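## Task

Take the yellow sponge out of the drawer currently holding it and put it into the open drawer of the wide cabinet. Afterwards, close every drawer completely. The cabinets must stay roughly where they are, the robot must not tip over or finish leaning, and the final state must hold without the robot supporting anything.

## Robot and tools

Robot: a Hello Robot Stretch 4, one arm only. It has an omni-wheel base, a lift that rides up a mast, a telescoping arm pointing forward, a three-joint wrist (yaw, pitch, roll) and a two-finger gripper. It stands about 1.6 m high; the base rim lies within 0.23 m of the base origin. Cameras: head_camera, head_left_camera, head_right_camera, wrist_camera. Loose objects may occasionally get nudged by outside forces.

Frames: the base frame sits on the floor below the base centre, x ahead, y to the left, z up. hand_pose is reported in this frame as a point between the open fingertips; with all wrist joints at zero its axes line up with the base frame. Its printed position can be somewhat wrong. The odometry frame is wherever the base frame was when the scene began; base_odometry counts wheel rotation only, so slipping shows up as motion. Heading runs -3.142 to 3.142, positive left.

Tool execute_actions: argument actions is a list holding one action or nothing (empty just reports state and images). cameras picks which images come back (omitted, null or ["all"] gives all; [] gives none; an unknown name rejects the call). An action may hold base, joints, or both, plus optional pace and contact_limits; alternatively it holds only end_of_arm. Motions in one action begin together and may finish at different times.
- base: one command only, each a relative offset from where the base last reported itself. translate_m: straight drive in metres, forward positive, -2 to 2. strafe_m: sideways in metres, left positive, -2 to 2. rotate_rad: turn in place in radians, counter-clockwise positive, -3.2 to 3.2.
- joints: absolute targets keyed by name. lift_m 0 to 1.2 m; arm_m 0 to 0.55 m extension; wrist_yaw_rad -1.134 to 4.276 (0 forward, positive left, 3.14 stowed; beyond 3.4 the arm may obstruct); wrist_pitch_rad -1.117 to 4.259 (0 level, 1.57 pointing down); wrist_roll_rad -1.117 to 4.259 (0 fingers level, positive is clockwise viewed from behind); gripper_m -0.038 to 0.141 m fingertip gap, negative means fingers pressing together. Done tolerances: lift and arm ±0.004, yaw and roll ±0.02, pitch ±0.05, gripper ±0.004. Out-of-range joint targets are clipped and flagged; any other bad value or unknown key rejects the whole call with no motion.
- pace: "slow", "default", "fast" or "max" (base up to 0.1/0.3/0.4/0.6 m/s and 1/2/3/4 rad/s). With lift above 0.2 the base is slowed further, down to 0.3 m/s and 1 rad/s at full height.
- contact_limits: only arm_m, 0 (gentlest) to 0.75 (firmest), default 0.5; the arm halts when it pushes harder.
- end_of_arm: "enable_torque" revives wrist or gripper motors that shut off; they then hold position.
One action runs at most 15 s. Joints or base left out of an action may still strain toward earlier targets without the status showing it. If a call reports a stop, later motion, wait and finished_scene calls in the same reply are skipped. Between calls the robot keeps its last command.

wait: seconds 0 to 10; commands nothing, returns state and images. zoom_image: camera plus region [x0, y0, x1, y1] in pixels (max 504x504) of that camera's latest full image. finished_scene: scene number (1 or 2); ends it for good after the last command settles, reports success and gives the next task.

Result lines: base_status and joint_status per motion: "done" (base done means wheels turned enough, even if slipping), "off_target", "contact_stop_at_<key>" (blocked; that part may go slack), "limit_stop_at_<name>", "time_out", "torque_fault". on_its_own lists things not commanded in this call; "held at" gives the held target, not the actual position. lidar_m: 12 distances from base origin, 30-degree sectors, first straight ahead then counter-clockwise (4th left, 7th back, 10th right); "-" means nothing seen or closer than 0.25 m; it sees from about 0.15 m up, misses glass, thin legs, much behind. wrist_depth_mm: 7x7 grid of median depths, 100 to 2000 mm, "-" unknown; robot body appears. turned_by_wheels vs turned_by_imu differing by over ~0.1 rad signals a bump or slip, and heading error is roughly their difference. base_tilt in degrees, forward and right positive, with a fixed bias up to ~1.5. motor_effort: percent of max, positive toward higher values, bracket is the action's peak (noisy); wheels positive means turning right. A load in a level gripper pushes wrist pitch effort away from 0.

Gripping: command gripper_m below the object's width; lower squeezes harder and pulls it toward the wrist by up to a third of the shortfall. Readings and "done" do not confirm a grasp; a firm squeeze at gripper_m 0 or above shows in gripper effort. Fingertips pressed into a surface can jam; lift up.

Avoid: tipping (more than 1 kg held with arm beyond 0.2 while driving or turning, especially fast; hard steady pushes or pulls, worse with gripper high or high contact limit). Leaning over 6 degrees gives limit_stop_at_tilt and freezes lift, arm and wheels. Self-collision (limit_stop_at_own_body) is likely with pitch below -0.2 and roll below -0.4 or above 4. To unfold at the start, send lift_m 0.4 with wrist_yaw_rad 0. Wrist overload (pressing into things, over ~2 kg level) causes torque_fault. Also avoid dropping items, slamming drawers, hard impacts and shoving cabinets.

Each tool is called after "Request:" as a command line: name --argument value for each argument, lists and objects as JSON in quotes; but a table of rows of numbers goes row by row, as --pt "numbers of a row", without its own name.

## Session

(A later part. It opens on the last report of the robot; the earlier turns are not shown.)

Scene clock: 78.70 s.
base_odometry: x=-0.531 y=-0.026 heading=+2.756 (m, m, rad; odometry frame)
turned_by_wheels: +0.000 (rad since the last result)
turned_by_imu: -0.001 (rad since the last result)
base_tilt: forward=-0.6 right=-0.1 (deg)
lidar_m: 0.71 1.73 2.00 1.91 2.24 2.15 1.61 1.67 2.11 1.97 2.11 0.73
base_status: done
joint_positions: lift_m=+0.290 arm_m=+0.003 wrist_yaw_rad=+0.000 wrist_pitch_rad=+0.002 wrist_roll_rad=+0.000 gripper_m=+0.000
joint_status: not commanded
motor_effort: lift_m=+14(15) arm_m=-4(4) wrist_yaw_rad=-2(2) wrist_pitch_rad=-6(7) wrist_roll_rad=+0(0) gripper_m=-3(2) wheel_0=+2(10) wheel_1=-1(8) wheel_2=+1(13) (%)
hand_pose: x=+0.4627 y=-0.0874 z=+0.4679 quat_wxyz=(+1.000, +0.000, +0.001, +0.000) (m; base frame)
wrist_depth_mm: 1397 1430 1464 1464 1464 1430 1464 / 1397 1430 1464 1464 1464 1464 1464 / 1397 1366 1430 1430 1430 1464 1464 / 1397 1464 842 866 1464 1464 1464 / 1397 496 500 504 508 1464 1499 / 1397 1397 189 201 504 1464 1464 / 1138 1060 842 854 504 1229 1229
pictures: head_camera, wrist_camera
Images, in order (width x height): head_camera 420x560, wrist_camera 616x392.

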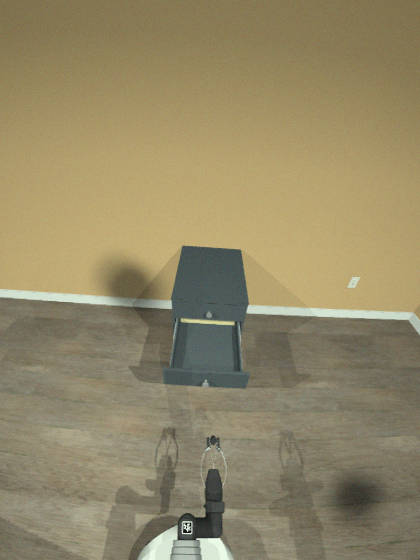

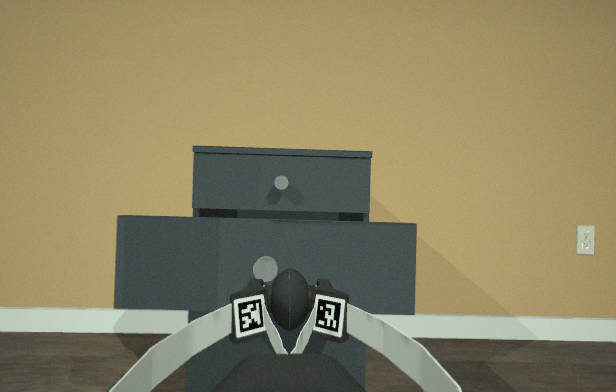

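Request:
execute_actions --actions '[{"base":{"strafe_m":-0.05}}]' --cameras '[]'

Request:
execute_actions --actions '[{"base":{"translate_m":0.2},"joints":{"lift_m":0.3}}]' --cameras '[]'

Request:
execute_actions --actions '[{"joints":{"arm_m":0.55},"pace":"slow","contact_limits":{"arm_m":0.2}}]' --cameras '["head_camera","wrist_camera"]'

Scene clock: 80.57 s.
base_odometry: x=-0.513 y=+0.020 heading=+2.756 (m, m, rad; odometry frame)
turned_by_wheels: +0.000 (rad since the last result)
turned_by_imu: -0.001 (rad since the last result)
base_tilt: forward=-0.6 right=-0.3 (deg)
lidar_m: 0.69 1.73 2.06 1.95 2.28 2.18 1.61 1.68 2.06 1.97 2.04 0.77
base_status: done
joint_positions: lift_m=+0.290 arm_m=+0.003 wrist_yaw_rad=+0.000 wrist_pitch_rad=+0.002 wrist_roll_rad=+0.000 gripper_m=+0.000
joint_status: not commanded
motor_effort: lift_m=+14(15) arm_m=-4(4) wrist_yaw_rad=-1(2) wrist_pitch_rad=-6(7) wrist_roll_rad=+0(0) gripper_m=-1(4) wheel_0=+0(10) wheel_1=+1(7) wheel_2=+0(0) (%)
hand_pose: x=+0.4627 y=-0.0874 z=+0.4679 quat_wxyz=(+1.000, +0.000, +0.001, +0.000) (m; base frame)
wrist_depth_mm: 1397 1464 1430 1464 1464 1464 1464 / 1397 1430 1430 1430 1430 1499 1499 / 1397 1430 1464 1397 1464 1464 1464 / 1366 1430 842 842 1464 1464 1499 / 1397 492 500 508 1464 1464 1430 / 1397 500 188 201 1430 1464 1464 / 1138 1060 831 842 603 1229 1229
pictures: none
No camera images: the call's "cameras" was empty. Leave "cameras" out to get every camera's image.

Scene clock: 82.63 s.
base_odometry: x=-0.698 y=+0.095 heading=+2.757 (m, m, rad; odometry frame)
turned_by_wheels: +0.000 (rad since the last result)
turned_by_imu: +0.000 (rad since the last result)
base_tilt: forward=-0.7 right=-0.3 (deg)
lidar_m: 0.50 0.57 2.06 1.97 2.36 2.36 1.81 1.88 2.04 1.95 2.01 0.54
base_status: done
joint_positions: lift_m=+0.300 arm_m=+0.003 wrist_yaw_rad=+0.000 wrist_pitch_rad=+0.002 wrist_roll_rad=+0.000 gripper_m=+0.000
joint_status: all done
motor_effort: lift_m=+25(26) arm_m=-4(4) wrist_yaw_rad=-2(2) wrist_pitch_rad=-5(6) wrist_roll_rad=+0(0) gripper_m=-4(1) wheel_0=+3(6) wheel_1=+2(7) wheel_2=+0(9) (%)
hand_pose: x=+0.4627 y=-0.0874 z=+0.4771 quat_wxyz=(+1.000, +0.000, +0.001, +0.000) (m; base frame)
wrist_depth_mm: 1182 1205 1229 1255 1255 1255 1281 / 1205 1205 1229 1229 1255 1281 1281 / 1205 1205 640 647 1255 1281 1281 / 1205 1229 640 647 1255 1255 1255 / 296 297 298 301 300 1229 1281 / 296 294 188 201 300 1255 1281 / 293 294 297 298 230 1255 1229
pictures: none
No camera images: the call's "cameras" was empty. Leave "cameras" out to get every camera's image.

Scene clock: 87.73 s.
base_odometry: x=-0.698 y=+0.095 heading=+2.756 (m, m, rad; odometry frame)
turned_by_wheels: +0.000 (rad since the last result)
turned_by_imu: -0.002 (rad since the last result)
base_tilt: forward=-0.6 right=-0.3 (deg)
lidar_m: 0.84 1.48 2.03 1.96 2.35 2.38 1.82 1.91 2.07 1.96 2.03 1.51
base_status: not commanded
joint_positions: lift_m=+0.300 arm_m=+0.419 wrist_yaw_rad=-0.005 wrist_pitch_rad=+0.002 wrist_roll_rad=+0.000 gripper_m=+0.000
joint_status: arm_m contact_stop (moved +0.415 of +0.547)
on_its_own: arm_m is slack since a contact_stop (your +0.550 is given up)
motor_effort: lift_m=+25(25) arm_m=+0(14) wrist_yaw_rad=+12(32) wrist_pitch_rad=-4(5) wrist_roll_rad=+0(0) gripper_m=-5(5) wheel_0=+3(3) wheel_1=+2(3) wheel_2=-4(6) (%)
contact_limits: arm_m 0.2
hand_pose: x=+0.8776 y=-0.0888 z=+0.4772 quat_wxyz=(+1.000, +0.000, +0.001, -0.002) (m; base frame)
wrist_depth_mm: 229 231 234 238 820 831 842 / 229 230 233 235 237 240 842 / 228 229 232 236 237 238 842 / 227 229 231 235 236 239 842 / 227 230 232 234 236 237 831 / 227 229 188 198 236 237 831 / 227 228 230 178 235 237 831
pictures: head_camera, wrist_camera
Images, in order (width x height): head_camera 420x560, wrist_camera 616x392.

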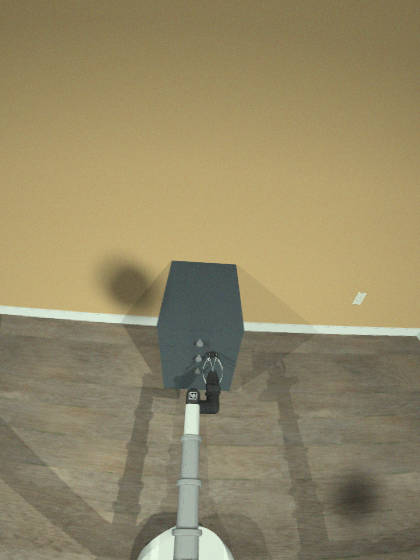

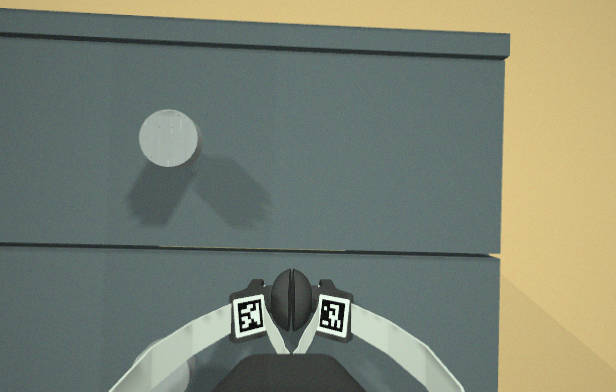

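Request:
execute_actions --actions '[{"joints":{"arm_m":0.3},"pace":"fast"}]' --cameras '[]'

Request:
finished_scene --scene 2

Scene clock: 89.33 s.
base_odometry: x=-0.698 y=+0.095 heading=+2.757 (m, m, rad; odometry frame)
turned_by_wheels: +0.000 (rad since the last result)
turned_by_imu: +0.000 (rad since the last result)
base_tilt: forward=-0.7 right=-0.2 (deg)
lidar_m: 0.85 1.50 2.05 1.97 2.38 2.37 1.80 1.86 2.06 1.93 2.04 1.50
base_status: not commanded
joint_positions: lift_m=+0.300 arm_m=+0.301 wrist_yaw_rad=+0.000 wrist_pitch_rad=+0.002 wrist_roll_rad=+0.000 gripper_m=+0.000
joint_status: all done
motor_effort: lift_m=+25(25) arm_m=-4(6) wrist_yaw_rad=-2(11) wrist_pitch_rad=-6(6) wrist_roll_rad=+0(0) gripper_m=-4(8) wheel_0=+3(3) wheel_1=+3(3) wheel_2=-1(4) (%)
hand_pose: x=+0.7601 y=-0.0875 z=+0.4771 quat_wxyz=(+1.000, +0.000, +0.001, +0.000) (m; base frame)
wrist_depth_mm: 904 931 917 946 946 946 976 / 345 349 351 351 960 946 960 / 343 343 349 351 355 960 960 / 343 347 349 351 355 946 960 / 343 345 349 351 355 960 960 / 343 345 188 200 351 946 946 / 342 343 347 351 257 960 960
pictures: none
No camera images: the call's "cameras" was empty. Leave "cameras" out to get every camera's image.

The scene is finished: the task was done.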